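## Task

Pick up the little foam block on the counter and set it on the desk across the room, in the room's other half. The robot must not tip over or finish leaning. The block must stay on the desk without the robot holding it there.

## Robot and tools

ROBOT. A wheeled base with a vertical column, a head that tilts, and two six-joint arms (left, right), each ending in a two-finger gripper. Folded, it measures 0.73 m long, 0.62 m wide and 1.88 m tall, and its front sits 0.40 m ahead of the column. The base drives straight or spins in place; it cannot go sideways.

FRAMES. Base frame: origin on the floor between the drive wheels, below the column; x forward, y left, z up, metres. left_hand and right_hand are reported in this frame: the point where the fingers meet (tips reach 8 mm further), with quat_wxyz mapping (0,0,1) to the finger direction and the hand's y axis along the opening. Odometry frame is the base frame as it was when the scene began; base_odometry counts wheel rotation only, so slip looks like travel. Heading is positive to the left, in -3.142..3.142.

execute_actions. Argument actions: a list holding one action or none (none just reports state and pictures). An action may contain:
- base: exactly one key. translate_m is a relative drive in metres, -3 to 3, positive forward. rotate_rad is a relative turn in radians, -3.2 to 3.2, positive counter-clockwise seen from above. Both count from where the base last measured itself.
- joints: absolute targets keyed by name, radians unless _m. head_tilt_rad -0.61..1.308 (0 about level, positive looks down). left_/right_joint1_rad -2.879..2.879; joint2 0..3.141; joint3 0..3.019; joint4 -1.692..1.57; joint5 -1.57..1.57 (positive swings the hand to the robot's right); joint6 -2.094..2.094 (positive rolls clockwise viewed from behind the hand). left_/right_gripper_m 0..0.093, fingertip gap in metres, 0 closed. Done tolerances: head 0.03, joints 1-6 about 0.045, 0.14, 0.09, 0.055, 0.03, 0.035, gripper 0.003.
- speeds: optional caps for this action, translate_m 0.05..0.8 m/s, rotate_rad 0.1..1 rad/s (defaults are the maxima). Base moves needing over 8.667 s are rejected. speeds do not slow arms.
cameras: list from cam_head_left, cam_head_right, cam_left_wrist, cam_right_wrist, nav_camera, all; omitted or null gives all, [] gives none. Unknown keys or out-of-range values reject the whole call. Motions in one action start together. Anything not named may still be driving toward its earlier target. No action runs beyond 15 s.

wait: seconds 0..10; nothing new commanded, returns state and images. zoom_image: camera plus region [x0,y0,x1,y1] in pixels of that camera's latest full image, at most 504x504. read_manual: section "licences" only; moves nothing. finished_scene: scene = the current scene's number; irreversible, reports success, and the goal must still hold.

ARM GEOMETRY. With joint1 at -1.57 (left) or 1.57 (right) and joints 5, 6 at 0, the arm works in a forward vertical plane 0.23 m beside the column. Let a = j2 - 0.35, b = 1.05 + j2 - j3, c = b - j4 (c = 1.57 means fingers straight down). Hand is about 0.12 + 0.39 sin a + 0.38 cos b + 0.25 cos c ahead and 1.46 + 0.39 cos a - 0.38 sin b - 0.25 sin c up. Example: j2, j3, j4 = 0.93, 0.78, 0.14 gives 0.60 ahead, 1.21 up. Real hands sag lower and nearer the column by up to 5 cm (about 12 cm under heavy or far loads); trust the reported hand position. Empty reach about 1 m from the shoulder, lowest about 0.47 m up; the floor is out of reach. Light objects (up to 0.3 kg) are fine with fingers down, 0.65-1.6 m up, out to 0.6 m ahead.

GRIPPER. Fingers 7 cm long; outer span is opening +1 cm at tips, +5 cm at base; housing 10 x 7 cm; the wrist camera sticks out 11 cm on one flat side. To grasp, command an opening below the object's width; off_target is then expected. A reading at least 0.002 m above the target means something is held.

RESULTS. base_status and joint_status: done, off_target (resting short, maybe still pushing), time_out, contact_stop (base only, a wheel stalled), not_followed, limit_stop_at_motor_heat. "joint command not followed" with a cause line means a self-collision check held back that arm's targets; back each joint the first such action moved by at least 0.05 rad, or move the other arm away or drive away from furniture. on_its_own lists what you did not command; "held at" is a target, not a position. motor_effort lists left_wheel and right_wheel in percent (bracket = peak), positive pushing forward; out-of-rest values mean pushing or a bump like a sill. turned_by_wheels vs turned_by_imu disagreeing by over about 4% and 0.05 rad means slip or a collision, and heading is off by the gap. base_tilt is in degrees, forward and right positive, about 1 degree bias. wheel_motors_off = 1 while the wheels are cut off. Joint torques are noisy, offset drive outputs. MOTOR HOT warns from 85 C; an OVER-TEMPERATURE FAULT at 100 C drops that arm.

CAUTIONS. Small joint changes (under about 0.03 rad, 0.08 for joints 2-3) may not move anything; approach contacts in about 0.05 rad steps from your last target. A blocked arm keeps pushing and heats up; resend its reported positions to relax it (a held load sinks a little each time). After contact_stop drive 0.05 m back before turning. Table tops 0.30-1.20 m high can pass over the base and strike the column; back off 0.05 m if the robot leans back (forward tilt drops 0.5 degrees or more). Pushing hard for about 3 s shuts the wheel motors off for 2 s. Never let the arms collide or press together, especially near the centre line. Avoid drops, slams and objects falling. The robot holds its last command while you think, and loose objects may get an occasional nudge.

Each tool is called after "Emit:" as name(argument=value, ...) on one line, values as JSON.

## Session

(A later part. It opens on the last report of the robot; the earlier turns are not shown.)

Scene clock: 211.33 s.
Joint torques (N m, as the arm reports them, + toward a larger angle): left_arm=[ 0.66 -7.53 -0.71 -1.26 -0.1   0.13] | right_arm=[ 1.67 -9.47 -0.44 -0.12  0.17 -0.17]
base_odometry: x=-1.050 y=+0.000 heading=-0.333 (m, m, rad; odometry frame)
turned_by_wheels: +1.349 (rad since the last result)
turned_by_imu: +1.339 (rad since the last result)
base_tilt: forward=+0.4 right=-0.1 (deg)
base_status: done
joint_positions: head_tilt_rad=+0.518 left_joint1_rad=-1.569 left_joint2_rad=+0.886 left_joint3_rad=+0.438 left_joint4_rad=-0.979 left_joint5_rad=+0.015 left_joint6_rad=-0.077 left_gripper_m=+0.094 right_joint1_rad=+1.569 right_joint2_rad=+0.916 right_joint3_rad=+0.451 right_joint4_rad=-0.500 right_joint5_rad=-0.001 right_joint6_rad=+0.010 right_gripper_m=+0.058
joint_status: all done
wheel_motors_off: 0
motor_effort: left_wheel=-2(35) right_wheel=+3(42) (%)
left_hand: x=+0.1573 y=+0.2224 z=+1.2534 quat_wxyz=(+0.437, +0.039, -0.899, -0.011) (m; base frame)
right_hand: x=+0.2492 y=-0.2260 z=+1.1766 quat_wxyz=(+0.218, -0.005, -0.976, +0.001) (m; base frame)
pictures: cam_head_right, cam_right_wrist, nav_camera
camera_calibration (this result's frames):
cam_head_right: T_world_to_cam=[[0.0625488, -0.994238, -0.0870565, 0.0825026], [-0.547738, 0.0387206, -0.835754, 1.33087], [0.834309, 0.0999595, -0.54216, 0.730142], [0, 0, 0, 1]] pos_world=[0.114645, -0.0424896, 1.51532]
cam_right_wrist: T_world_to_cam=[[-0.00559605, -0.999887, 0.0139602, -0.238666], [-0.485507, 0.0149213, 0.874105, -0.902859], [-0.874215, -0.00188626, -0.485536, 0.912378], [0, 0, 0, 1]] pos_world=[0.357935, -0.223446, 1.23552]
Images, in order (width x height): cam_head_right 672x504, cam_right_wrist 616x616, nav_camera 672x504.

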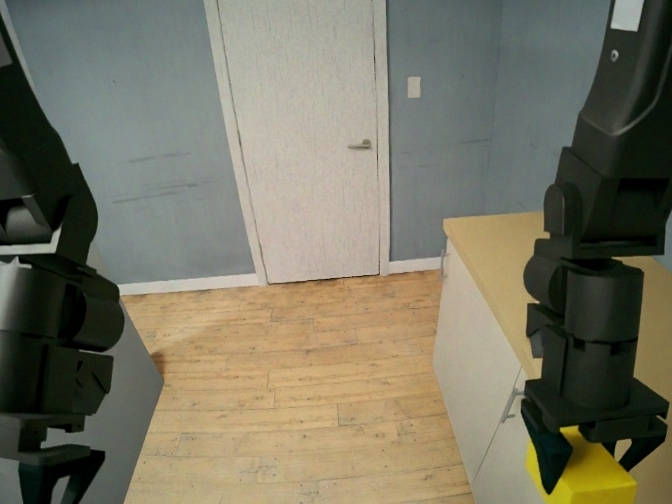

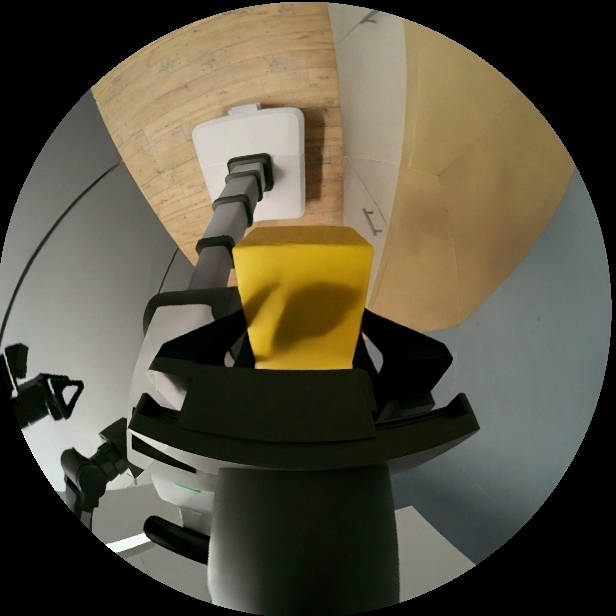

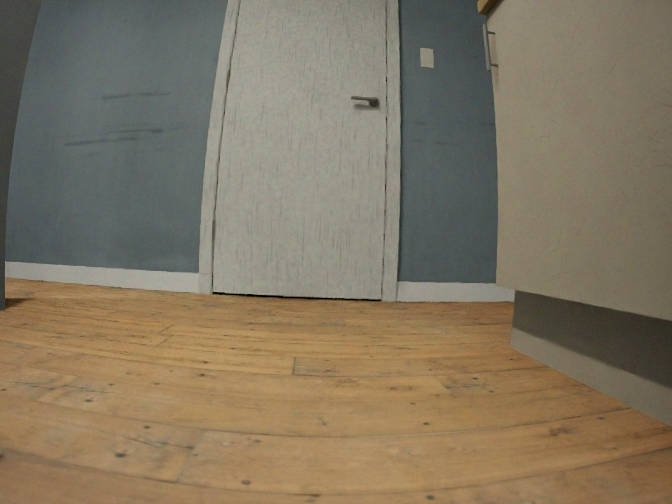

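Emit:
execute_actions(actions=[{"base": {"rotate_rad": 0.05}, "joints": {"head_tilt_rad": 1.0}}], cameras=[])

Emit:
execute_actions(actions=[{"base": {"translate_m": 1.45}}], cameras=["cam_head_right", "nav_camera"])

Scene clock: 241.43 s.
Joint torques (N m, as the arm reports them, + toward a larger angle): left_arm=[ 0.12 -7.49 -0.81 -1.31 -0.1   0.18] | right_arm=[ 1.69 -9.61 -0.43 -0.08  0.16 -0.17]
base_odometry: x=-1.050 y=+0.000 heading=-0.283 (m, m, rad; odometry frame)
turned_by_wheels: +0.049 (rad since the last result)
turned_by_imu: +0.050 (rad since the last result)
base_tilt: forward=+0.5 right=-0.1 (deg)
base_status: done
joint_positions: head_tilt_rad=+1.000 left_joint1_rad=-1.569 left_joint2_rad=+0.886 left_joint3_rad=+0.438 left_joint4_rad=-0.979 left_joint5_rad=+0.015 left_joint6_rad=-0.077 left_gripper_m=+0.094 right_joint1_rad=+1.569 right_joint2_rad=+0.915 right_joint3_rad=+0.451 right_joint4_rad=-0.500 right_joint5_rad=-0.001 right_joint6_rad=+0.010 right_gripper_m=+0.058
joint_status: all done
wheel_motors_off: 0
motor_effort: left_wheel=-2(28) right_wheel=+3(28) (%)
left_hand: x=+0.1573 y=+0.2224 z=+1.2534 quat_wxyz=(+0.437, +0.039, -0.899, -0.011) (m; base frame)
right_hand: x=+0.2493 y=-0.2260 z=+1.1767 quat_wxyz=(+0.218, -0.005, -0.976, +0.001) (m; base frame)
pictures: none
No camera images: the call's "cameras" was empty. Leave "cameras" out to get every camera's image.

Scene clock: 245.00 s.
Joint torques (N m, as the arm reports them, + toward a larger angle): left_arm=[ 0.6  -7.22 -0.62 -1.32 -0.09  0.13] | right_arm=[ 1.69 -9.4  -0.39 -0.09  0.17 -0.16]
base_odometry: x=+0.342 y=-0.405 heading=-0.283 (m, m, rad; odometry frame)
turned_by_wheels: +0.001 (rad since the last result)
turned_by_imu: +0.000 (rad since the last result)
base_tilt: forward=+0.3 right=+0.0 (deg)
base_status: done
joint_positions: head_tilt_rad=+1.001 left_joint1_rad=-1.569 left_joint2_rad=+0.886 left_joint3_rad=+0.439 left_joint4_rad=-0.979 left_joint5_rad=+0.015 left_joint6_rad=-0.077 left_gripper_m=+0.094 right_joint1_rad=+1.569 right_joint2_rad=+0.913 right_joint3_rad=+0.452 right_joint4_rad=-0.500 right_joint5_rad=-0.001 right_joint6_rad=+0.010 right_gripper_m=+0.058
joint_status: not commanded
wheel_motors_off: 0
motor_effort: left_wheel=+1(59) right_wheel=+0(62) (%)
left_hand: x=+0.1579 y=+0.2224 z=+1.2532 quat_wxyz=(+0.436, +0.039, -0.899, -0.011) (m; base frame)
right_hand: x=+0.2501 y=-0.2260 z=+1.1769 quat_wxyz=(+0.217, -0.005, -0.976, +0.001) (m; base frame)
pictures: cam_head_right, nav_camera
camera_calibration (this result's frames):
cam_head_right: T_world_to_cam=[[0.0149911, -0.994238, -0.106143, 0.114274], [-0.873098, 0.0387206, -0.486004, 0.808527], [0.487314, 0.0999595, -0.867487, 1.2485], [0, 0, 0, 1]] pos_world=[0.0958013, -0.0424896, 1.48813]
Images, in order (width x height): cam_head_right 672x504, nav_camera 672x504.

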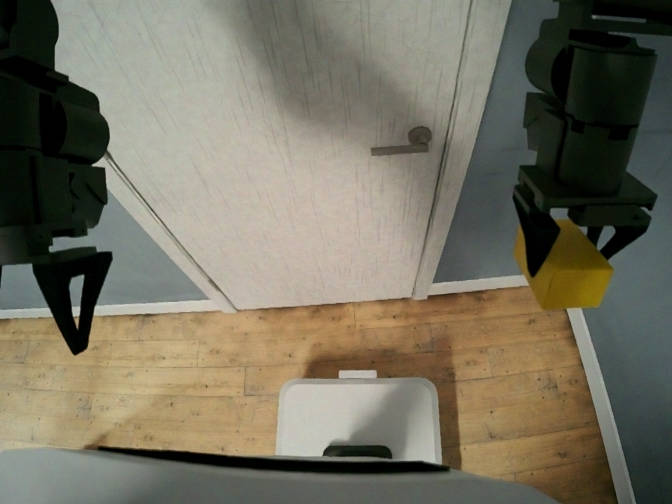

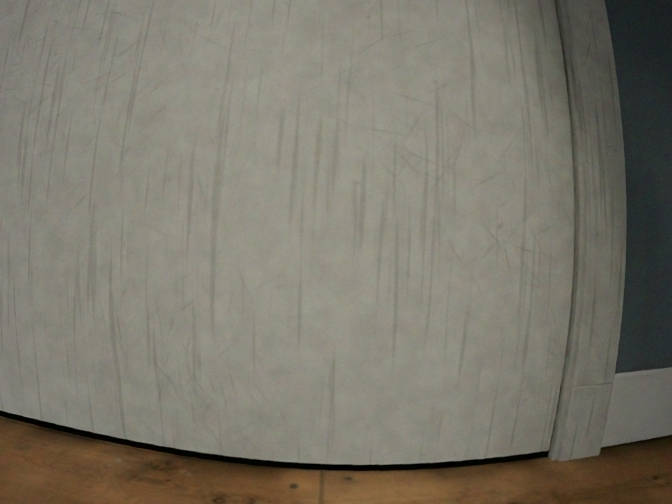

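Emit:
execute_actions(actions=[{"base": {"translate_m": 0.14}}], cameras=[])

Emit:
execute_actions(actions=[{"base": {"rotate_rad": 1.46}, "joints": {"head_tilt_rad": 0.7}}], cameras=["cam_head_right", "cam_head_left", "nav_camera"])

Scene clock: 263.03 s.
Joint torques (N m, as the arm reports them, + toward a larger angle): left_arm=[ 0.51 -7.61 -0.88 -1.3  -0.1   0.15] | right_arm=[ 1.69 -9.11 -0.35 -0.11  0.17 -0.16]
base_odometry: x=+0.477 y=-0.444 heading=-0.282 (m, m, rad; odometry frame)
turned_by_wheels: +0.000 (rad since the last result)
turned_by_imu: +0.001 (rad since the last result)
base_tilt: forward=+0.3 right=+0.0 (deg)
base_status: done
joint_positions: head_tilt_rad=+1.001 left_joint1_rad=-1.569 left_joint2_rad=+0.886 left_joint3_rad=+0.439 left_joint4_rad=-0.979 left_joint5_rad=+0.015 left_joint6_rad=-0.077 left_gripper_m=+0.094 right_joint1_rad=+1.569 right_joint2_rad=+0.911 right_joint3_rad=+0.452 right_joint4_rad=-0.500 right_joint5_rad=-0.001 right_joint6_rad=+0.010 right_gripper_m=+0.058
joint_status: not commanded
wheel_motors_off: 0
motor_effort: left_wheel=+1(41) right_wheel=+0(42) (%)
left_hand: x=+0.1581 y=+0.2224 z=+1.2531 quat_wxyz=(+0.436, +0.039, -0.899, -0.011) (m; base frame)
right_hand: x=+0.2508 y=-0.2260 z=+1.1772 quat_wxyz=(+0.216, -0.005, -0.976, +0.001) (m; base frame)
pictures: none
No camera images: the call's "cameras" was empty. Leave "cameras" out to get every camera's image.

Scene clock: 265.87 s.
Joint torques (N m, as the arm reports them, + toward a larger angle): left_arm=[ 0.42 -7.51 -0.77 -1.25 -0.09  0.13] | right_arm=[ 1.68 -9.45 -0.51 -0.03  0.17 -0.16]
base_odometry: x=+0.477 y=-0.444 heading=+1.177 (m, m, rad; odometry frame)
turned_by_wheels: +1.459 (rad since the last result)
turned_by_imu: +1.449 (rad since the last result)
base_tilt: forward=+0.4 right=-0.1 (deg)
base_status: done
joint_positions: head_tilt_rad=+0.717 left_joint1_rad=-1.569 left_joint2_rad=+0.886 left_joint3_rad=+0.439 left_joint4_rad=-0.979 left_joint5_rad=+0.015 left_joint6_rad=-0.077 left_gripper_m=+0.094 right_joint1_rad=+1.569 right_joint2_rad=+0.911 right_joint3_rad=+0.452 right_joint4_rad=-0.500 right_joint5_rad=-0.001 right_joint6_rad=+0.010 right_gripper_m=+0.058
joint_status: all done
wheel_motors_off: 0
motor_effort: left_wheel=-3(49) right_wheel=+2(47) (%)
left_hand: x=+0.1581 y=+0.2224 z=+1.2531 quat_wxyz=(+0.436, +0.039, -0.899, -0.011) (m; base frame)
right_hand: x=+0.2508 y=-0.2260 z=+1.1772 quat_wxyz=(+0.216, -0.005, -0.976, +0.001) (m; base frame)
pictures: cam_head_left, cam_head_right, nav_camera
camera_calibration (this result's frames):
cam_head_left: T_world_to_cam=[[0.0341056, -0.993275, -0.110645, 0.221644], [-0.711463, 0.0536222, -0.700675, 1.12706], [0.701895, 0.102617, -0.704849, 0.978117], [0, 0, 0, 1]] pos_world=[0.107768, 0.059346, 1.50365]
cam_head_right: T_world_to_cam=[[0.0441431, -0.994238, -0.0976861, 0.0997924], [-0.701865, 0.0387206, -0.711257, 1.14685], [0.710941, 0.0999595, -0.696111, 0.973396], [0, 0, 0, 1]] pos_world=[0.108505, -0.0424896, 1.50305]
Images, in order (width x height): cam_head_left 672x504, cam_head_right 672x504, nav_camera 672x504.

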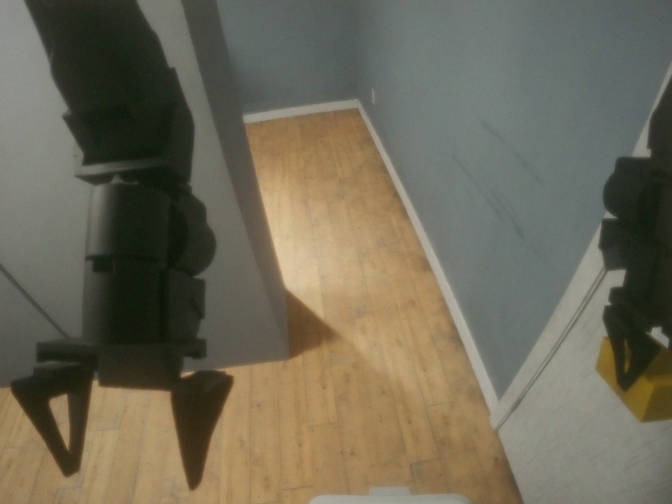

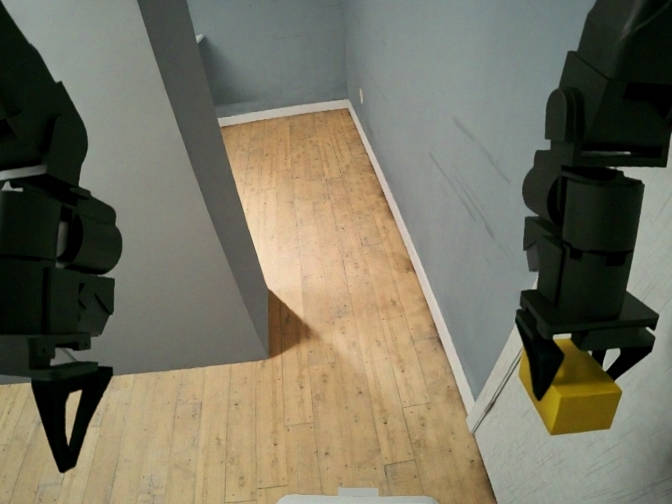

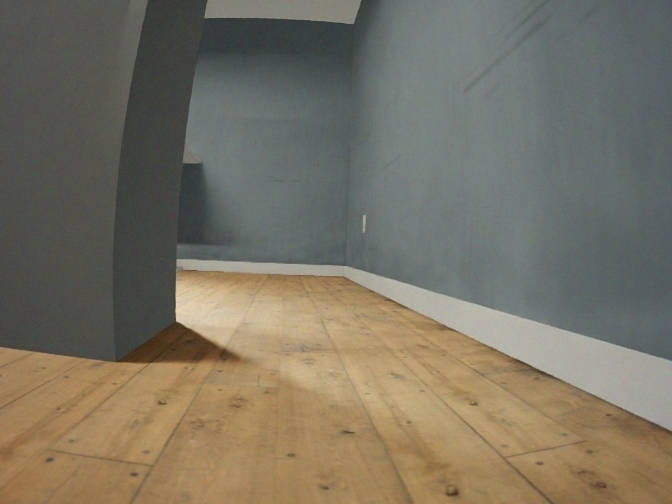

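Emit:
execute_actions(actions=[{"base": {"translate_m": 0.73}, "joints": {"head_tilt_rad": 1.0}}], cameras=[])

Emit:
execute_actions(actions=[{"base": {"rotate_rad": 0.166}}], cameras=["cam_head_right", "cam_head_left", "nav_camera"])

Scene clock: 293.63 s.
Joint torques (N m, as the arm reports them, + toward a larger angle): left_arm=[ 0.37 -7.49 -1.   -1.29 -0.11  0.14] | right_arm=[ 1.66 -9.27 -0.33 -0.08  0.17 -0.17]
base_odometry: x=+0.757 y=+0.230 heading=+1.177 (m, m, rad; odometry frame)
turned_by_wheels: +0.000 (rad since the last result)
turned_by_imu: +0.001 (rad since the last result)
base_tilt: forward=+0.4 right=+0.0 (deg)
base_status: done
joint_positions: head_tilt_rad=+1.001 left_joint1_rad=-1.569 left_joint2_rad=+0.886 left_joint3_rad=+0.441 left_joint4_rad=-0.979 left_joint5_rad=+0.015 left_joint6_rad=-0.077 left_gripper_m=+0.094 right_joint1_rad=+1.569 right_joint2_rad=+0.910 right_joint3_rad=+0.453 right_joint4_rad=-0.500 right_joint5_rad=-0.001 right_joint6_rad=+0.010 right_gripper_m=+0.058
joint_status: all done
wheel_motors_off: 0
motor_effort: left_wheel=+1(59) right_wheel=+0(62) (%)
left_hand: x=+0.1589 y=+0.2224 z=+1.2529 quat_wxyz=(+0.435, +0.039, -0.899, -0.011) (m; base frame)
right_hand: x=+0.2519 y=-0.2260 z=+1.1772 quat_wxyz=(+0.215, -0.005, -0.977, +0.001) (m; base frame)
pictures: none
No camera images: the call's "cameras" was empty. Leave "cameras" out to get every camera's image.

Scene clock: 294.83 s.
Joint torques (N m, as the arm reports them, + toward a larger angle): left_arm=[ 0.58 -7.06 -1.05 -1.26 -0.09  0.12] | right_arm=[ 1.71 -9.15 -0.44 -0.04  0.17 -0.17]
base_odometry: x=+0.757 y=+0.231 heading=+1.342 (m, m, rad; odometry frame)
turned_by_wheels: +0.165 (rad since the last result)
turned_by_imu: +0.162 (rad since the last result)
base_tilt: forward=+0.3 right=+0.0 (deg)
base_status: done
joint_positions: head_tilt_rad=+1.001 left_joint1_rad=-1.569 left_joint2_rad=+0.886 left_joint3_rad=+0.441 left_joint4_rad=-0.979 left_joint5_rad=+0.015 left_joint6_rad=-0.077 left_gripper_m=+0.094 right_joint1_rad=+1.569 right_joint2_rad=+0.910 right_joint3_rad=+0.453 right_joint4_rad=-0.500 right_joint5_rad=-0.001 right_joint6_rad=+0.010 right_gripper_m=+0.058
joint_status: not commanded
wheel_motors_off: 0
motor_effort: left_wheel=-1(48) right_wheel=+0(44) (%)
left_hand: x=+0.1589 y=+0.2224 z=+1.2529 quat_wxyz=(+0.435, +0.039, -0.899, -0.011) (m; base frame)
right_hand: x=+0.2515 y=-0.2260 z=+1.1773 quat_wxyz=(+0.215, -0.005, -0.977, +0.001) (m; base frame)
pictures: cam_head_left, cam_head_right, nav_camera
camera_calibration (this result's frames):
cam_head_left: T_world_to_cam=[[0.00174267, -0.993275, -0.115769, 0.231153], [-0.879267, 0.0536222, -0.473301, 0.785297], [0.476326, 0.102617, -0.87326, 1.24875], [0, 0, 0, 1]] pos_world=[0.0952718, 0.059346, 1.48892]
cam_head_right: T_world_to_cam=[[0.0150087, -0.994238, -0.106141, 0.11427], [-0.873018, 0.0387206, -0.486149, 0.808746], [0.487458, 0.0999595, -0.867406, 1.24836], [0, 0, 0, 1]] pos_world=[0.0958099, -0.0424896, 1.48814]
Images, in order (width x height): cam_head_left 672x504, cam_head_right 672x504, nav_camera 672x504.

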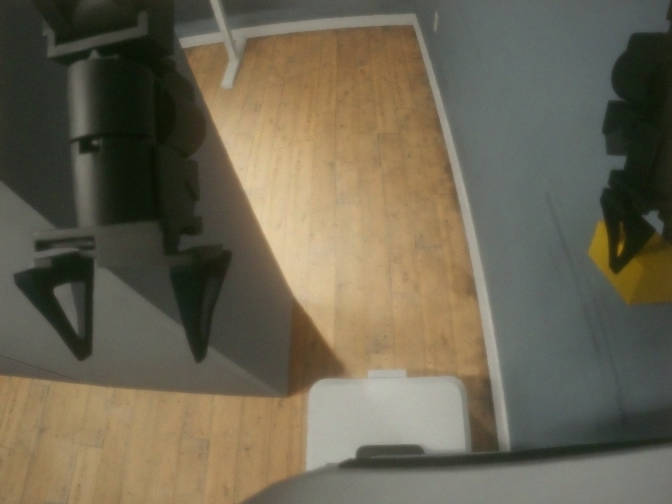

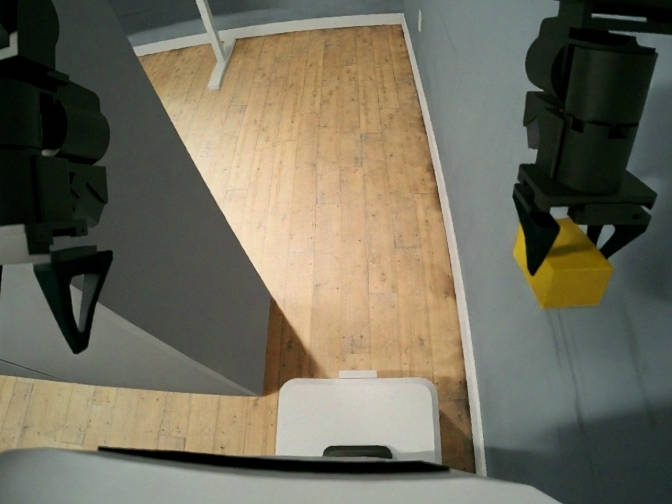

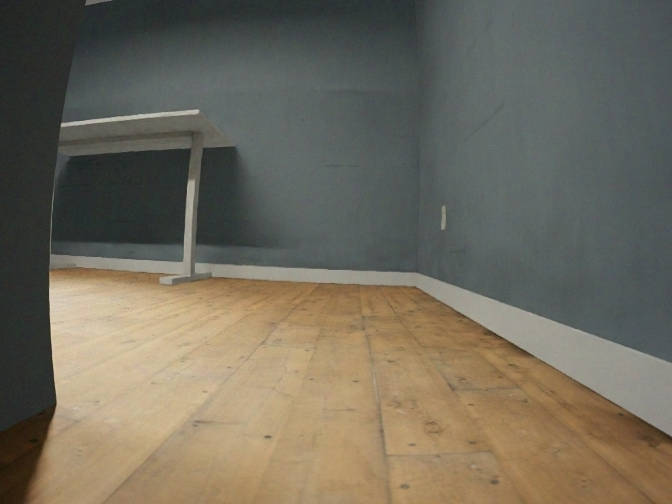

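Emit:
execute_actions(actions=[{"base": {"translate_m": 0.82}, "joints": {"head_tilt_rad": 0.6}}], cameras=[])

Emit:
execute_actions(actions=[{"base": {"rotate_rad": 0.5}}], cameras=["cam_head_right", "cam_head_left", "nav_camera"])

Scene clock: 349.13 s.
Joint torques (N m, as the arm reports them, + toward a larger angle): left_arm=[ 0.31 -8.06 -0.93 -1.23 -0.09  0.16] | right_arm=[ 1.68 -8.97 -0.48 -0.11  0.17 -0.17]
base_odometry: x=+0.943 y=+1.029 heading=+1.342 (m, m, rad; odometry frame)
turned_by_wheels: +0.000 (rad since the last result)
turned_by_imu: +0.001 (rad since the last result)
base_tilt: forward=+0.4 right=+0.0 (deg)
base_status: done
joint_positions: head_tilt_rad=+0.617 left_joint1_rad=-1.569 left_joint2_rad=+0.887 left_joint3_rad=+0.441 left_joint4_rad=-0.979 left_joint5_rad=+0.015 left_joint6_rad=-0.077 left_gripper_m=+0.094 right_joint1_rad=+1.569 right_joint2_rad=+0.909 right_joint3_rad=+0.453 right_joint4_rad=-0.500 right_joint5_rad=-0.001 right_joint6_rad=+0.010 right_gripper_m=+0.058
joint_status: all done
wheel_motors_off: 0
motor_effort: left_wheel=+1(63) right_wheel=+2(47) (%)
left_hand: x=+0.1590 y=+0.2224 z=+1.2528 quat_wxyz=(+0.435, +0.039, -0.899, -0.011) (m; base frame)
right_hand: x=+0.2522 y=-0.2260 z=+1.1773 quat_wxyz=(+0.214, -0.005, -0.977, +0.001) (m; base frame)
pictures: none
No camera images: the call's "cameras" was empty. Leave "cameras" out to get every camera's image.

Scene clock: 350.87 s.
Joint torques (N m, as the arm reports them, + toward a larger angle): left_arm=[ 0.16 -7.49 -0.96 -1.23 -0.1   0.12] | right_arm=[ 1.69 -9.28 -0.38 -0.08  0.17 -0.17]
base_odometry: x=+0.943 y=+1.029 heading=+1.841 (m, m, rad; odometry frame)
turned_by_wheels: +0.499 (rad since the last result)
turned_by_imu: +0.493 (rad since the last result)
base_tilt: forward=+0.5 right=+0.0 (deg)
base_status: done
joint_positions: head_tilt_rad=+0.617 left_joint1_rad=-1.569 left_joint2_rad=+0.887 left_joint3_rad=+0.441 left_joint4_rad=-0.979 left_joint5_rad=+0.015 left_joint6_rad=-0.077 left_gripper_m=+0.094 right_joint1_rad=+1.569 right_joint2_rad=+0.909 right_joint3_rad=+0.453 right_joint4_rad=-0.500 right_joint5_rad=-0.001 right_joint6_rad=+0.010 right_gripper_m=+0.058
joint_status: not commanded
wheel_motors_off: 0
motor_effort: left_wheel=-2(50) right_wheel=+4(42) (%)
left_hand: x=+0.1590 y=+0.2224 z=+1.2528 quat_wxyz=(+0.435, +0.039, -0.899, -0.011) (m; base frame)
right_hand: x=+0.2517 y=-0.2260 z=+1.1774 quat_wxyz=(+0.215, -0.005, -0.977, +0.001) (m; base frame)
pictures: cam_head_left, cam_head_right, nav_camera
camera_calibration (this result's frames):
cam_head_left: T_world_to_cam=[[0.0449861, -0.993275, -0.106686, 0.215002], [-0.637924, 0.0536222, -0.76823, 1.22742], [0.768784, 0.102617, -0.631221, 0.861385], [0, 0, 0, 1]] pos_world=[0.111109, 0.059346, 1.5096]
cam_head_right: T_world_to_cam=[[0.053679, -0.994238, -0.0927887, 0.0917737], [-0.627316, 0.0387206, -0.777801, 1.24561], [0.776912, 0.0999595, -0.621623, 0.855386], [0, 0, 0, 1]] pos_world=[0.111903, -0.0424896, 1.50908]
Images, in order (width x height): cam_head_left 672x504, cam_head_right 672x504, nav_camera 672x504.

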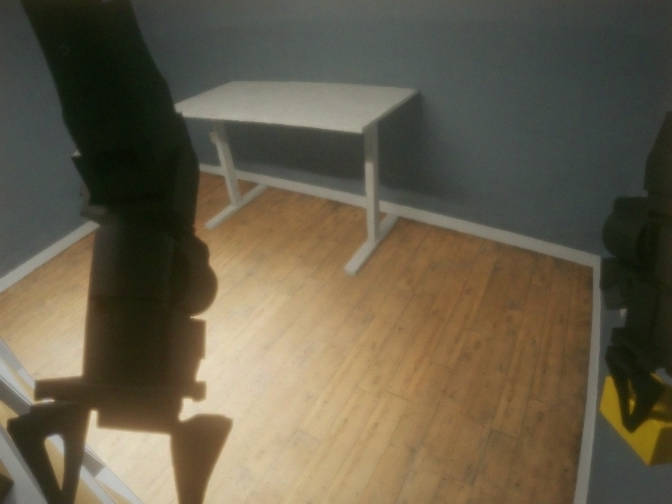

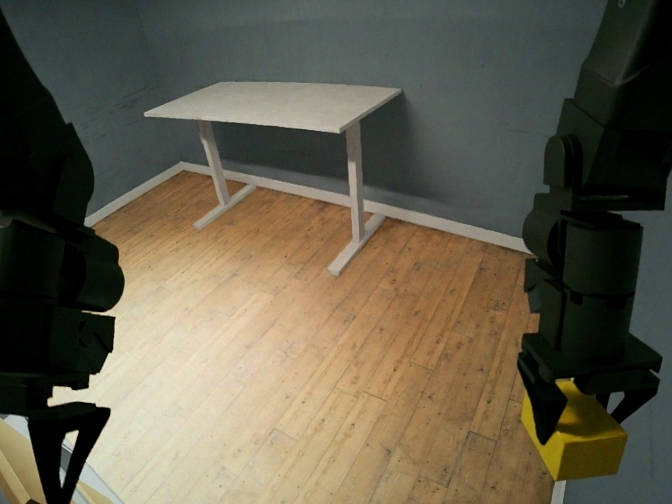

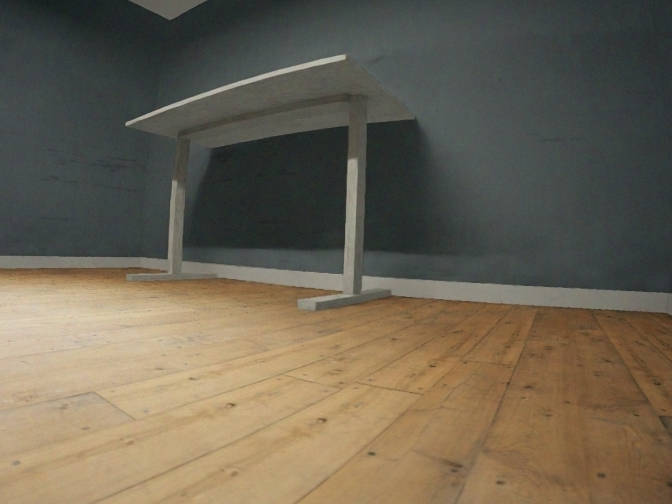

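Emit:
execute_actions(actions=[{"base": {"translate_m": 1.28}, "joints": {"right_joint2_rad": 1.6, "right_joint3_rad": 1.935, "right_joint4_rad": -0.835, "head_tilt_rad": 0.8}}], cameras=["cam_head_right", "nav_camera"])

Scene clock: 389.50 s.
Joint torques (N m, as the arm reports them, + toward a larger angle): left_arm=[ 0.27 -7.13 -0.8  -1.19 -0.09  0.13] | right_arm=[  1.5  -25.29   7.98   0.38   0.16  -0.17]
base_odometry: x=+0.600 y=+2.263 heading=+1.842 (m, m, rad; odometry frame)
turned_by_wheels: +0.001 (rad since the last result)
turned_by_imu: +0.001 (rad since the last result)
base_tilt: forward=+0.4 right=+0.0 (deg)
base_status: done
joint_positions: head_tilt_rad=+0.803 left_joint1_rad=-1.569 left_joint2_rad=+0.886 left_joint3_rad=+0.439 left_joint4_rad=-0.979 left_joint5_rad=+0.015 left_joint6_rad=-0.077 left_gripper_m=+0.094 right_joint1_rad=+1.569 right_joint2_rad=+1.604 right_joint3_rad=+1.915 right_joint4_rad=-0.826 right_joint5_rad=-0.001 right_joint6_rad=+0.010 right_gripper_m=+0.058
joint_status: all done
wheel_motors_off: 0
motor_effort: left_wheel=+1(58) right_wheel=+0(63) (%)
left_hand: x=+0.1579 y=+0.2224 z=+1.2532 quat_wxyz=(+0.436, +0.039, -0.899, -0.011) (m; base frame)
right_hand: x=+0.7749 y=-0.2266 z=+1.0721 quat_wxyz=(-0.004, -0.005, -1.000, +0.001) (m; base frame)
pictures: cam_head_right, nav_camera
camera_calibration (this result's frames):
cam_head_right: T_world_to_cam=[[0.0356113, -0.994238, -0.101109, 0.10549], [-0.760222, 0.0387206, -0.648508, 1.05314], [0.648686, 0.0999595, -0.754463, 1.06637], [0, 0, 0, 1]] pos_world=[0.105124, -0.0424896, 1.49817]
Images, in order (width x height): cam_head_right 672x504, nav_camera 672x504.

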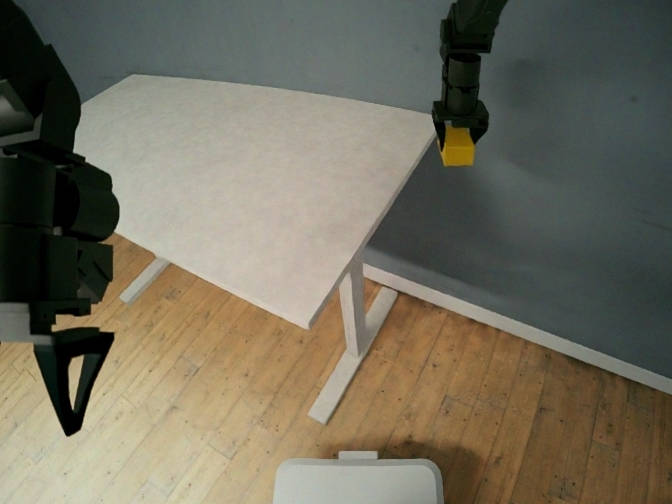

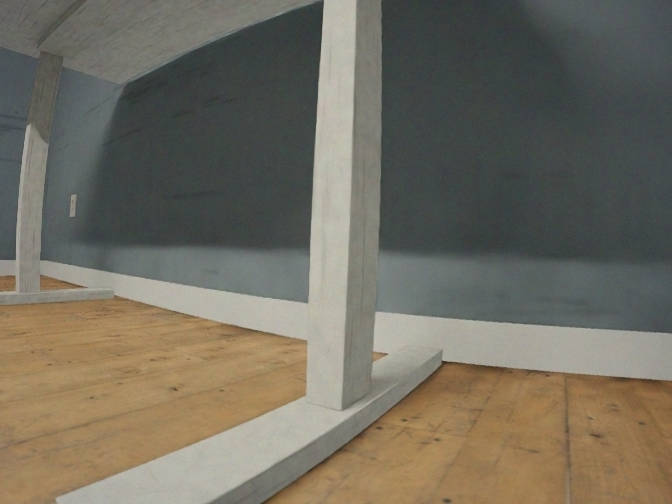

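Emit:
execute_actions(actions=[{"base": {"rotate_rad": 0.52}}], cameras=["cam_head_right", "cam_right_wrist"])

Scene clock: 396.93 s.
Joint torques (N m, as the arm reports them, + toward a larger angle): left_arm=[ 0.82 -7.85 -0.9  -1.25 -0.11  0.12] | right_arm=[  1.16 -25.23   8.01   0.4    0.16  -0.17]
base_odometry: x=+0.600 y=+2.263 heading=+2.361 (m, m, rad; odometry frame)
turned_by_wheels: +0.520 (rad since the last result)
turned_by_imu: +0.514 (rad since the last result)
base_tilt: forward=+0.4 right=-0.1 (deg)
base_status: done
joint_positions: head_tilt_rad=+0.803 left_joint1_rad=-1.569 left_joint2_rad=+0.886 left_joint3_rad=+0.439 left_joint4_rad=-0.979 left_joint5_rad=+0.015 left_joint6_rad=-0.077 left_gripper_m=+0.094 right_joint1_rad=+1.576 right_joint2_rad=+1.604 right_joint3_rad=+1.915 right_joint4_rad=-0.826 right_joint5_rad=-0.001 right_joint6_rad=+0.010 right_gripper_m=+0.058
joint_status: not commanded
wheel_motors_off: 0
motor_effort: left_wheel=-3(51) right_wheel=+2(47) (%)
left_hand: x=+0.1579 y=+0.2224 z=+1.2532 quat_wxyz=(+0.436, +0.039, -0.899, -0.011) (m; base frame)
right_hand: x=+0.7749 y=-0.2220 z=+1.0721 quat_wxyz=(-0.004, -0.004, -1.000, -0.002) (m; base frame)
pictures: cam_head_right, cam_right_wrist
camera_calibration (this result's frames):
cam_head_right: T_world_to_cam=[[0.0356113, -0.994238, -0.101109, 0.10549], [-0.760222, 0.0387206, -0.648508, 1.05314], [0.648686, 0.0999595, -0.754463, 1.06637], [0, 0, 0, 1]] pos_world=[0.105124, -0.0424896, 1.49817]
cam_right_wrist: T_world_to_cam=[[-0.00704545, -0.999964, 0.00477946, -0.219317], [-0.81663, 0.00851205, 0.577099, 0.0172645], [-0.577119, 0.000162877, -0.81666, 1.4464], [0, 0, 0, 1]] pos_world=[0.847297, -0.219692, 1.1723]
Images, in order (width x height): cam_head_right 672x504, cam_right_wrist 616x616.

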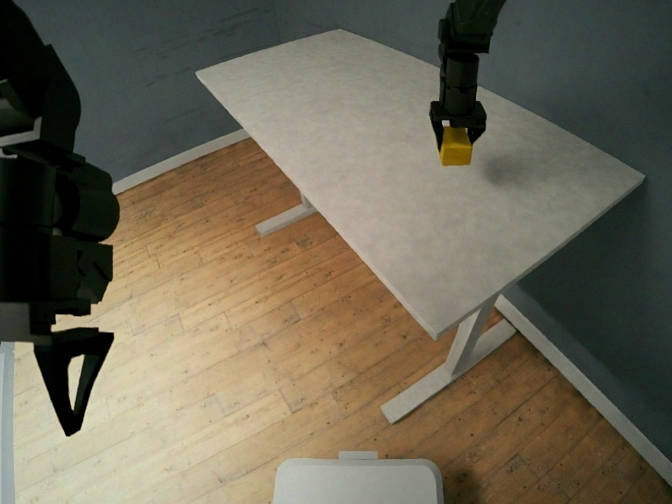

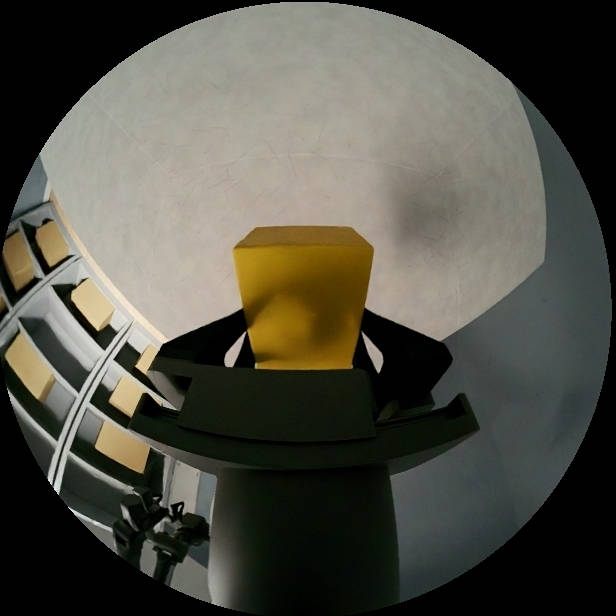

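Emit:
execute_actions(actions=[{"joints": {"right_joint2_rad": 1.76, "right_joint3_rad": 2.035, "right_joint4_rad": -0.78}}], cameras=["cam_head_right", "cam_right_wrist"])

Scene clock: 420.17 s.
Joint torques (N m, as the arm reports them, + toward a larger angle): left_arm=[ 0.35 -7.34 -0.85 -1.27 -0.12  0.13] | right_arm=[  0.98 -25.58   7.08   0.92   0.17  -0.17]
base_odometry: x=+0.600 y=+2.263 heading=+2.361 (m, m, rad; odometry frame)
turned_by_wheels: +0.000 (rad since the last result)
turned_by_imu: +0.001 (rad since the last result)
base_tilt: forward=+0.5 right=-0.1 (deg)
base_status: not commanded
joint_positions: head_tilt_rad=+0.803 left_joint1_rad=-1.569 left_joint2_rad=+0.886 left_joint3_rad=+0.439 left_joint4_rad=-0.979 left_joint5_rad=+0.015 left_joint6_rad=-0.077 left_gripper_m=+0.094 right_joint1_rad=+1.576 right_joint2_rad=+1.767 right_joint3_rad=+2.022 right_joint4_rad=-0.786 right_joint5_rad=-0.001 right_joint6_rad=+0.010 right_gripper_m=+0.058
joint_status: all done
wheel_motors_off: 0
motor_effort: left_wheel=-6(6) right_wheel=+6(7) (%)
left_hand: x=+0.1579 y=+0.2224 z=+1.2532 quat_wxyz=(+0.436, +0.039, -0.899, -0.011) (m; base frame)
right_hand: x=+0.7709 y=-0.2217 z=+0.9959 quat_wxyz=(+0.003, -0.004, -1.000, -0.002) (m; base frame)
pictures: cam_head_right, cam_right_wrist
camera_calibration (this result's frames):
cam_head_right: T_world_to_cam=[[0.0356113, -0.994238, -0.101109, 0.10549], [-0.760222, 0.0387206, -0.648508, 1.05314], [0.648686, 0.0999595, -0.754463, 1.06637], [0, 0, 0, 1]] pos_world=[0.105124, -0.0424896, 1.49817]
cam_right_wrist: T_world_to_cam=[[-0.00690927, -0.999964, 0.00492023, -0.218908], [-0.807954, 0.0084816, 0.589184, 0.0392787], [-0.589205, 0.0000955081, -0.807984, 1.38256], [0, 0, 0, 1]] pos_world=[0.844835, -0.219366, 1.09502]
Images, in order (width x height): cam_head_right 672x504, cam_right_wrist 616x616.

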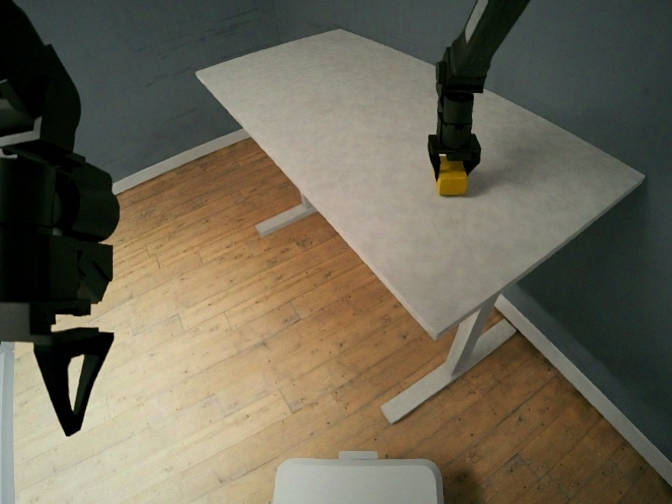

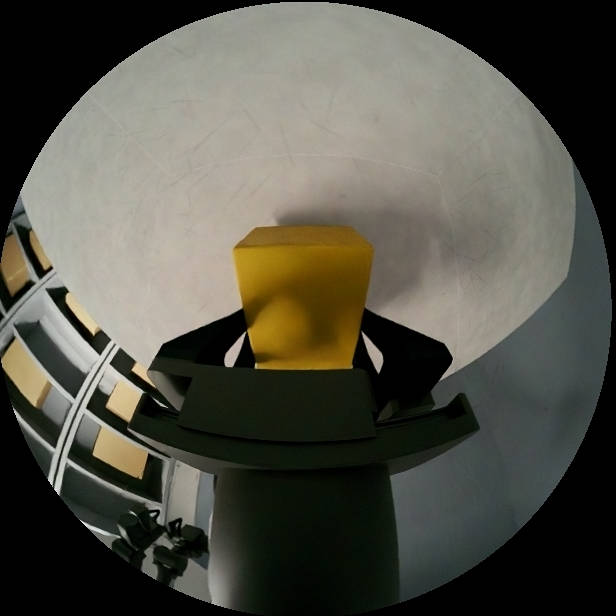

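Emit:
execute_actions(actions=[{"joints": {"right_joint2_rad": 1.8}}], cameras=["cam_right_wrist"])

Scene clock: 428.03 s.
Joint torques (N m, as the arm reports them, + toward a larger angle): left_arm=[ 0.13 -7.65 -0.84 -1.34 -0.09  0.14] | right_arm=[  0.99 -22.9    6.95   0.93   0.16  -0.17]
base_odometry: x=+0.600 y=+2.263 heading=+2.361 (m, m, rad; odometry frame)
turned_by_wheels: +0.000 (rad since the last result)
turned_by_imu: +0.001 (rad since the last result)
base_tilt: forward=+0.4 right=-0.1 (deg)
base_status: not commanded
joint_positions: head_tilt_rad=+0.803 left_joint1_rad=-1.569 left_joint2_rad=+0.886 left_joint3_rad=+0.439 left_joint4_rad=-0.979 left_joint5_rad=+0.015 left_joint6_rad=-0.077 left_gripper_m=+0.094 right_joint1_rad=+1.576 right_joint2_rad=+1.776 right_joint3_rad=+2.022 right_joint4_rad=-0.786 right_joint5_rad=-0.001 right_joint6_rad=+0.010 right_gripper_m=+0.058
joint_status: all done
wheel_motors_off: 0
motor_effort: left_wheel=-6(6) right_wheel=+5(7) (%)
left_hand: x=+0.1579 y=+0.2224 z=+1.2532 quat_wxyz=(+0.436, +0.039, -0.899, -0.011) (m; base frame)
right_hand: x=+0.7667 y=-0.2216 z=+0.9900 quat_wxyz=(+0.008, -0.004, -1.000, -0.002) (m; base frame)
pictures: cam_right_wrist
camera_calibration (this result's frames):
cam_right_wrist: T_world_to_cam=[[-0.00682443, -0.999964, 0.00500585, -0.219043], [-0.802527, 0.00846336, 0.596556, 0.0278655], [-0.596577, 0.0000538277, -0.802556, 1.37556], [0, 0, 0, 1]] pos_world=[0.841497, -0.219345, 1.08844]
Images, in order (width x height): cam_right_wrist 616x616.

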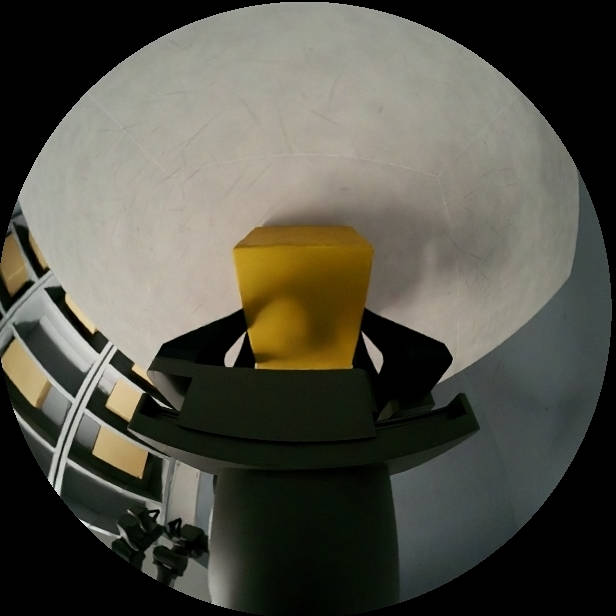

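Emit:
zoom_image(camera="cam_right_wrist", region=[210, 170, 410, 290])

Region (210, 170, 410, 290) of cam_right_wrist's 616x616 image, scaled by 2.520, with more detail than that image has; it fills the top 302 rows of this view, and the rest is white.

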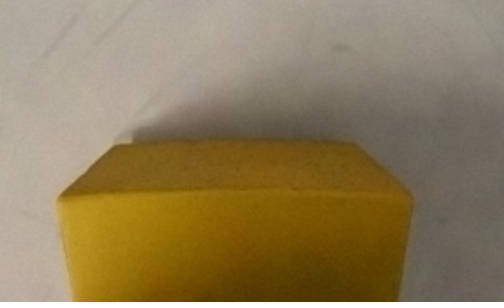

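Emit:
execute_actions(actions=[{"joints": {"right_joint2_rad": 1.807}}], cameras=["cam_right_wrist"])

Emit:
execute_actions(actions=[{"joints": {"right_gripper_m": 0.093}}], cameras=["cam_right_wrist"])

Scene clock: 436.43 s.
Joint torques (N m, as the arm reports them, + toward a larger angle): left_arm=[ 0.45 -7.35 -0.77 -1.39 -0.09  0.13] | right_arm=[  0.98 -22.89   6.97   0.92   0.16  -0.17]
base_odometry: x=+0.600 y=+2.263 heading=+2.361 (m, m, rad; odometry frame)
turned_by_wheels: +0.000 (rad since the last result)
turned_by_imu: +0.001 (rad since the last result)
base_tilt: forward=+0.3 right=+0.0 (deg)
base_status: not commanded
joint_positions: head_tilt_rad=+0.803 left_joint1_rad=-1.569 left_joint2_rad=+0.886 left_joint3_rad=+0.439 left_joint4_rad=-0.979 left_joint5_rad=+0.015 left_joint6_rad=-0.077 left_gripper_m=+0.094 right_joint1_rad=+1.576 right_joint2_rad=+1.781 right_joint3_rad=+2.022 right_joint4_rad=-0.786 right_joint5_rad=-0.001 right_joint6_rad=+0.010 right_gripper_m=+0.058
joint_status: all done
wheel_motors_off: 0
motor_effort: left_wheel=-6(6) right_wheel=+8(6) (%)
left_hand: x=+0.1579 y=+0.2224 z=+1.2532 quat_wxyz=(+0.436, +0.039, -0.899, -0.011) (m; base frame)
right_hand: x=+0.7647 y=-0.2216 z=+0.9873 quat_wxyz=(+0.010, -0.004, -1.000, -0.002) (m; base frame)
pictures: cam_right_wrist
camera_calibration (this result's frames):
cam_right_wrist: T_world_to_cam=[[-0.00678528, -0.999964, 0.00504483, -0.219105], [-0.800017, 0.00845512, 0.599918, 0.022656], [-0.59994, 0.0000346687, -0.800045, 1.37232], [0, 0, 0, 1]] pos_world=[0.839947, -0.219336, 1.08543]
Images, in order (width x height): cam_right_wrist 616x616.

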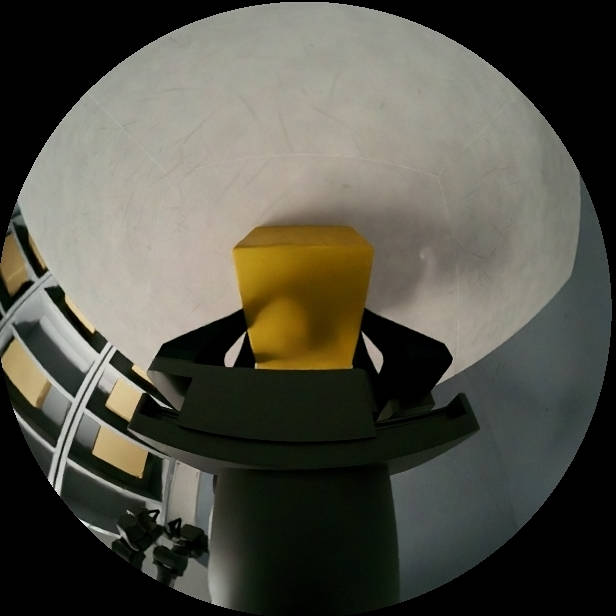

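Scene clock: 437.03 s.
Joint torques (N m, as the arm reports them, + toward a larger angle): left_arm=[ 0.7  -7.2  -0.69 -1.3  -0.11  0.17] | right_arm=[  0.95 -22.66   6.94   0.91   0.16  -0.17]
base_odometry: x=+0.600 y=+2.263 heading=+2.361 (m, m, rad; odometry frame)
turned_by_wheels: +0.000 (rad since the last result)
turned_by_imu: +0.000 (rad since the last result)
base_tilt: forward=+0.4 right=-0.1 (deg)
base_status: not commanded
joint_positions: head_tilt_rad=+0.803 left_joint1_rad=-1.569 left_joint2_rad=+0.886 left_joint3_rad=+0.439 left_joint4_rad=-0.979 left_joint5_rad=+0.015 left_joint6_rad=-0.077 left_gripper_m=+0.094 right_joint1_rad=+1.576 right_joint2_rad=+1.781 right_joint3_rad=+2.022 right_joint4_rad=-0.786 right_joint5_rad=-0.001 right_joint6_rad=+0.010 right_gripper_m=+0.093
joint_status: all done
wheel_motors_off: 0
motor_effort: left_wheel=-5(5) right_wheel=+6(7) (%)
left_hand: x=+0.1579 y=+0.2224 z=+1.2532 quat_wxyz=(+0.436, +0.039, -0.899, -0.011) (m; base frame)
right_hand: x=+0.7647 y=-0.2216 z=+0.9873 quat_wxyz=(+0.010, -0.004, -1.000, -0.002) (m; base frame)
pictures: cam_right_wrist
camera_calibration (this result's frames):
cam_right_wrist: T_world_to_cam=[[-0.00678528, -0.999964, 0.00504483, -0.219105], [-0.800017, 0.00845512, 0.599918, 0.022656], [-0.59994, 0.0000346687, -0.800045, 1.37232], [0, 0, 0, 1]] pos_world=[0.839947, -0.219336, 1.08543]
Images, in order (width x height): cam_right_wrist 616x616.

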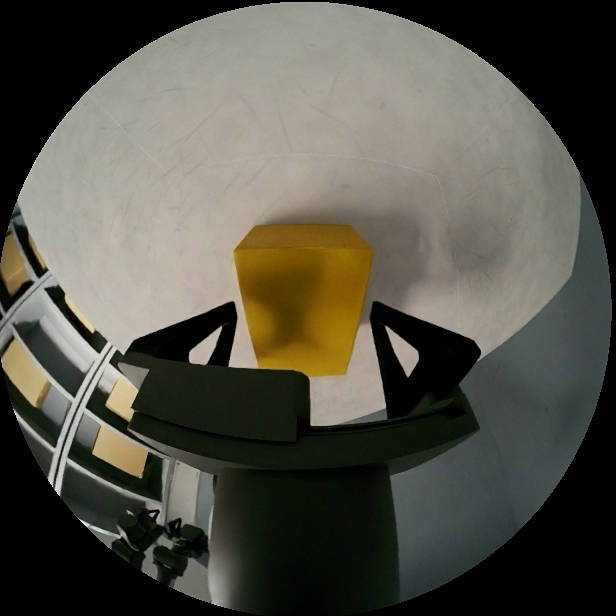

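Released. Lifting the hand clear.

Emit:
execute_actions(actions=[{"joints": {"right_joint2_rad": 1.55, "right_joint3_rad": 1.95, "right_joint4_rad": -0.83}}], cameras=["cam_right_wrist", "cam_head_right"])

Scene clock: 441.43 s.
Joint torques (N m, as the arm reports them, + toward a larger angle): left_arm=[ 0.22 -7.41 -0.82 -1.23 -0.1   0.12] | right_arm=[  1.07 -23.74   7.8    0.71   0.16  -0.17]
base_odometry: x=+0.600 y=+2.263 heading=+2.361 (m, m, rad; odometry frame)
turned_by_wheels: +0.000 (rad since the last result)
turned_by_imu: +0.001 (rad since the last result)
base_tilt: forward=+0.5 right=+0.0 (deg)
base_status: not commanded
joint_positions: head_tilt_rad=+0.803 left_joint1_rad=-1.569 left_joint2_rad=+0.886 left_joint3_rad=+0.439 left_joint4_rad=-0.979 left_joint5_rad=+0.015 left_joint6_rad=-0.077 left_gripper_m=+0.094 right_joint1_rad=+1.576 right_joint2_rad=+1.528 right_joint3_rad=+1.941 right_joint4_rad=-0.825 right_joint5_rad=-0.001 right_joint6_rad=+0.010 right_gripper_m=+0.093
joint_status: all done
wheel_motors_off: 0
motor_effort: left_wheel=-6(7) right_wheel=+8(7) (%)
left_hand: x=+0.1579 y=+0.2224 z=+1.2532 quat_wxyz=(+0.436, +0.039, -0.899, -0.011) (m; base frame)
right_hand: x=+0.8153 y=-0.2221 z=+1.1319 quat_wxyz=(-0.056, -0.004, -0.998, -0.003) (m; base frame)
pictures: cam_head_right, cam_right_wrist
camera_calibration (this result's frames):
cam_head_right: T_world_to_cam=[[0.0356113, -0.994238, -0.101109, 0.10549], [-0.760222, 0.0387206, -0.648508, 1.05314], [0.648686, 0.0999595, -0.754463, 1.06637], [0, 0, 0, 1]] pos_world=[0.105124, -0.0424896, 1.49817]
cam_right_wrist: T_world_to_cam=[[-0.00794109, -0.999961, 0.00373558, -0.217562], [-0.872379, 0.00875375, 0.488751, 0.161324], [-0.488765, 0.000622374, -0.872415, 1.50976], [0, 0, 0, 1]] pos_world=[0.876927, -0.219906, 1.23911]
Images, in order (width x height): cam_head_right 672x504, cam_right_wrist 616x616.

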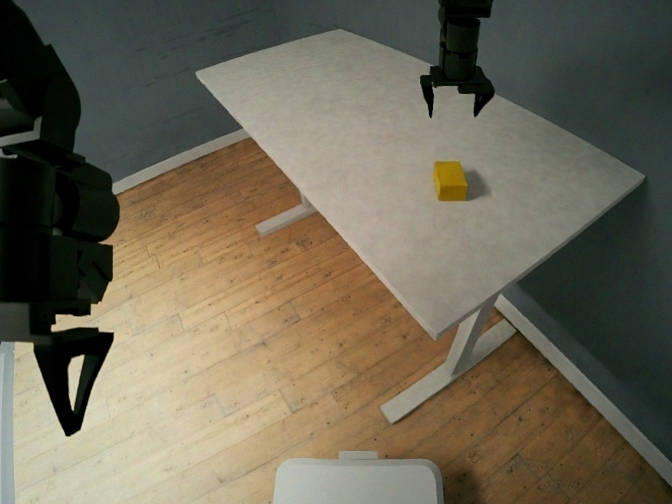

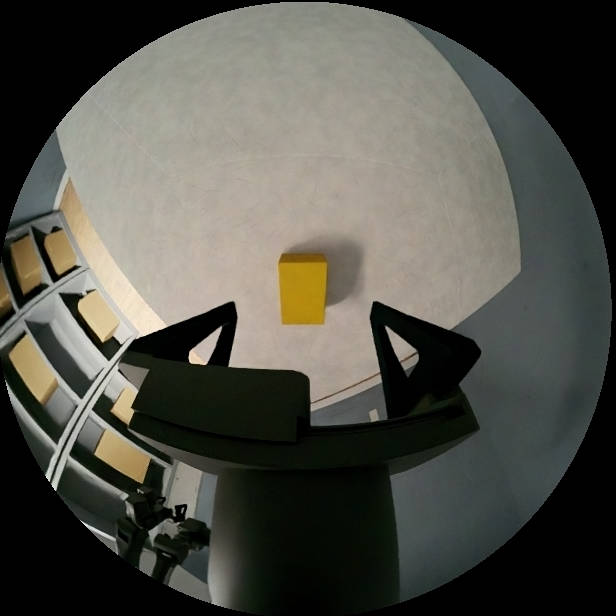

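The block rests well inside the desk top and the hand is clear.

Emit:
finished_scene(scene=2)

The scene is finished: the task was done.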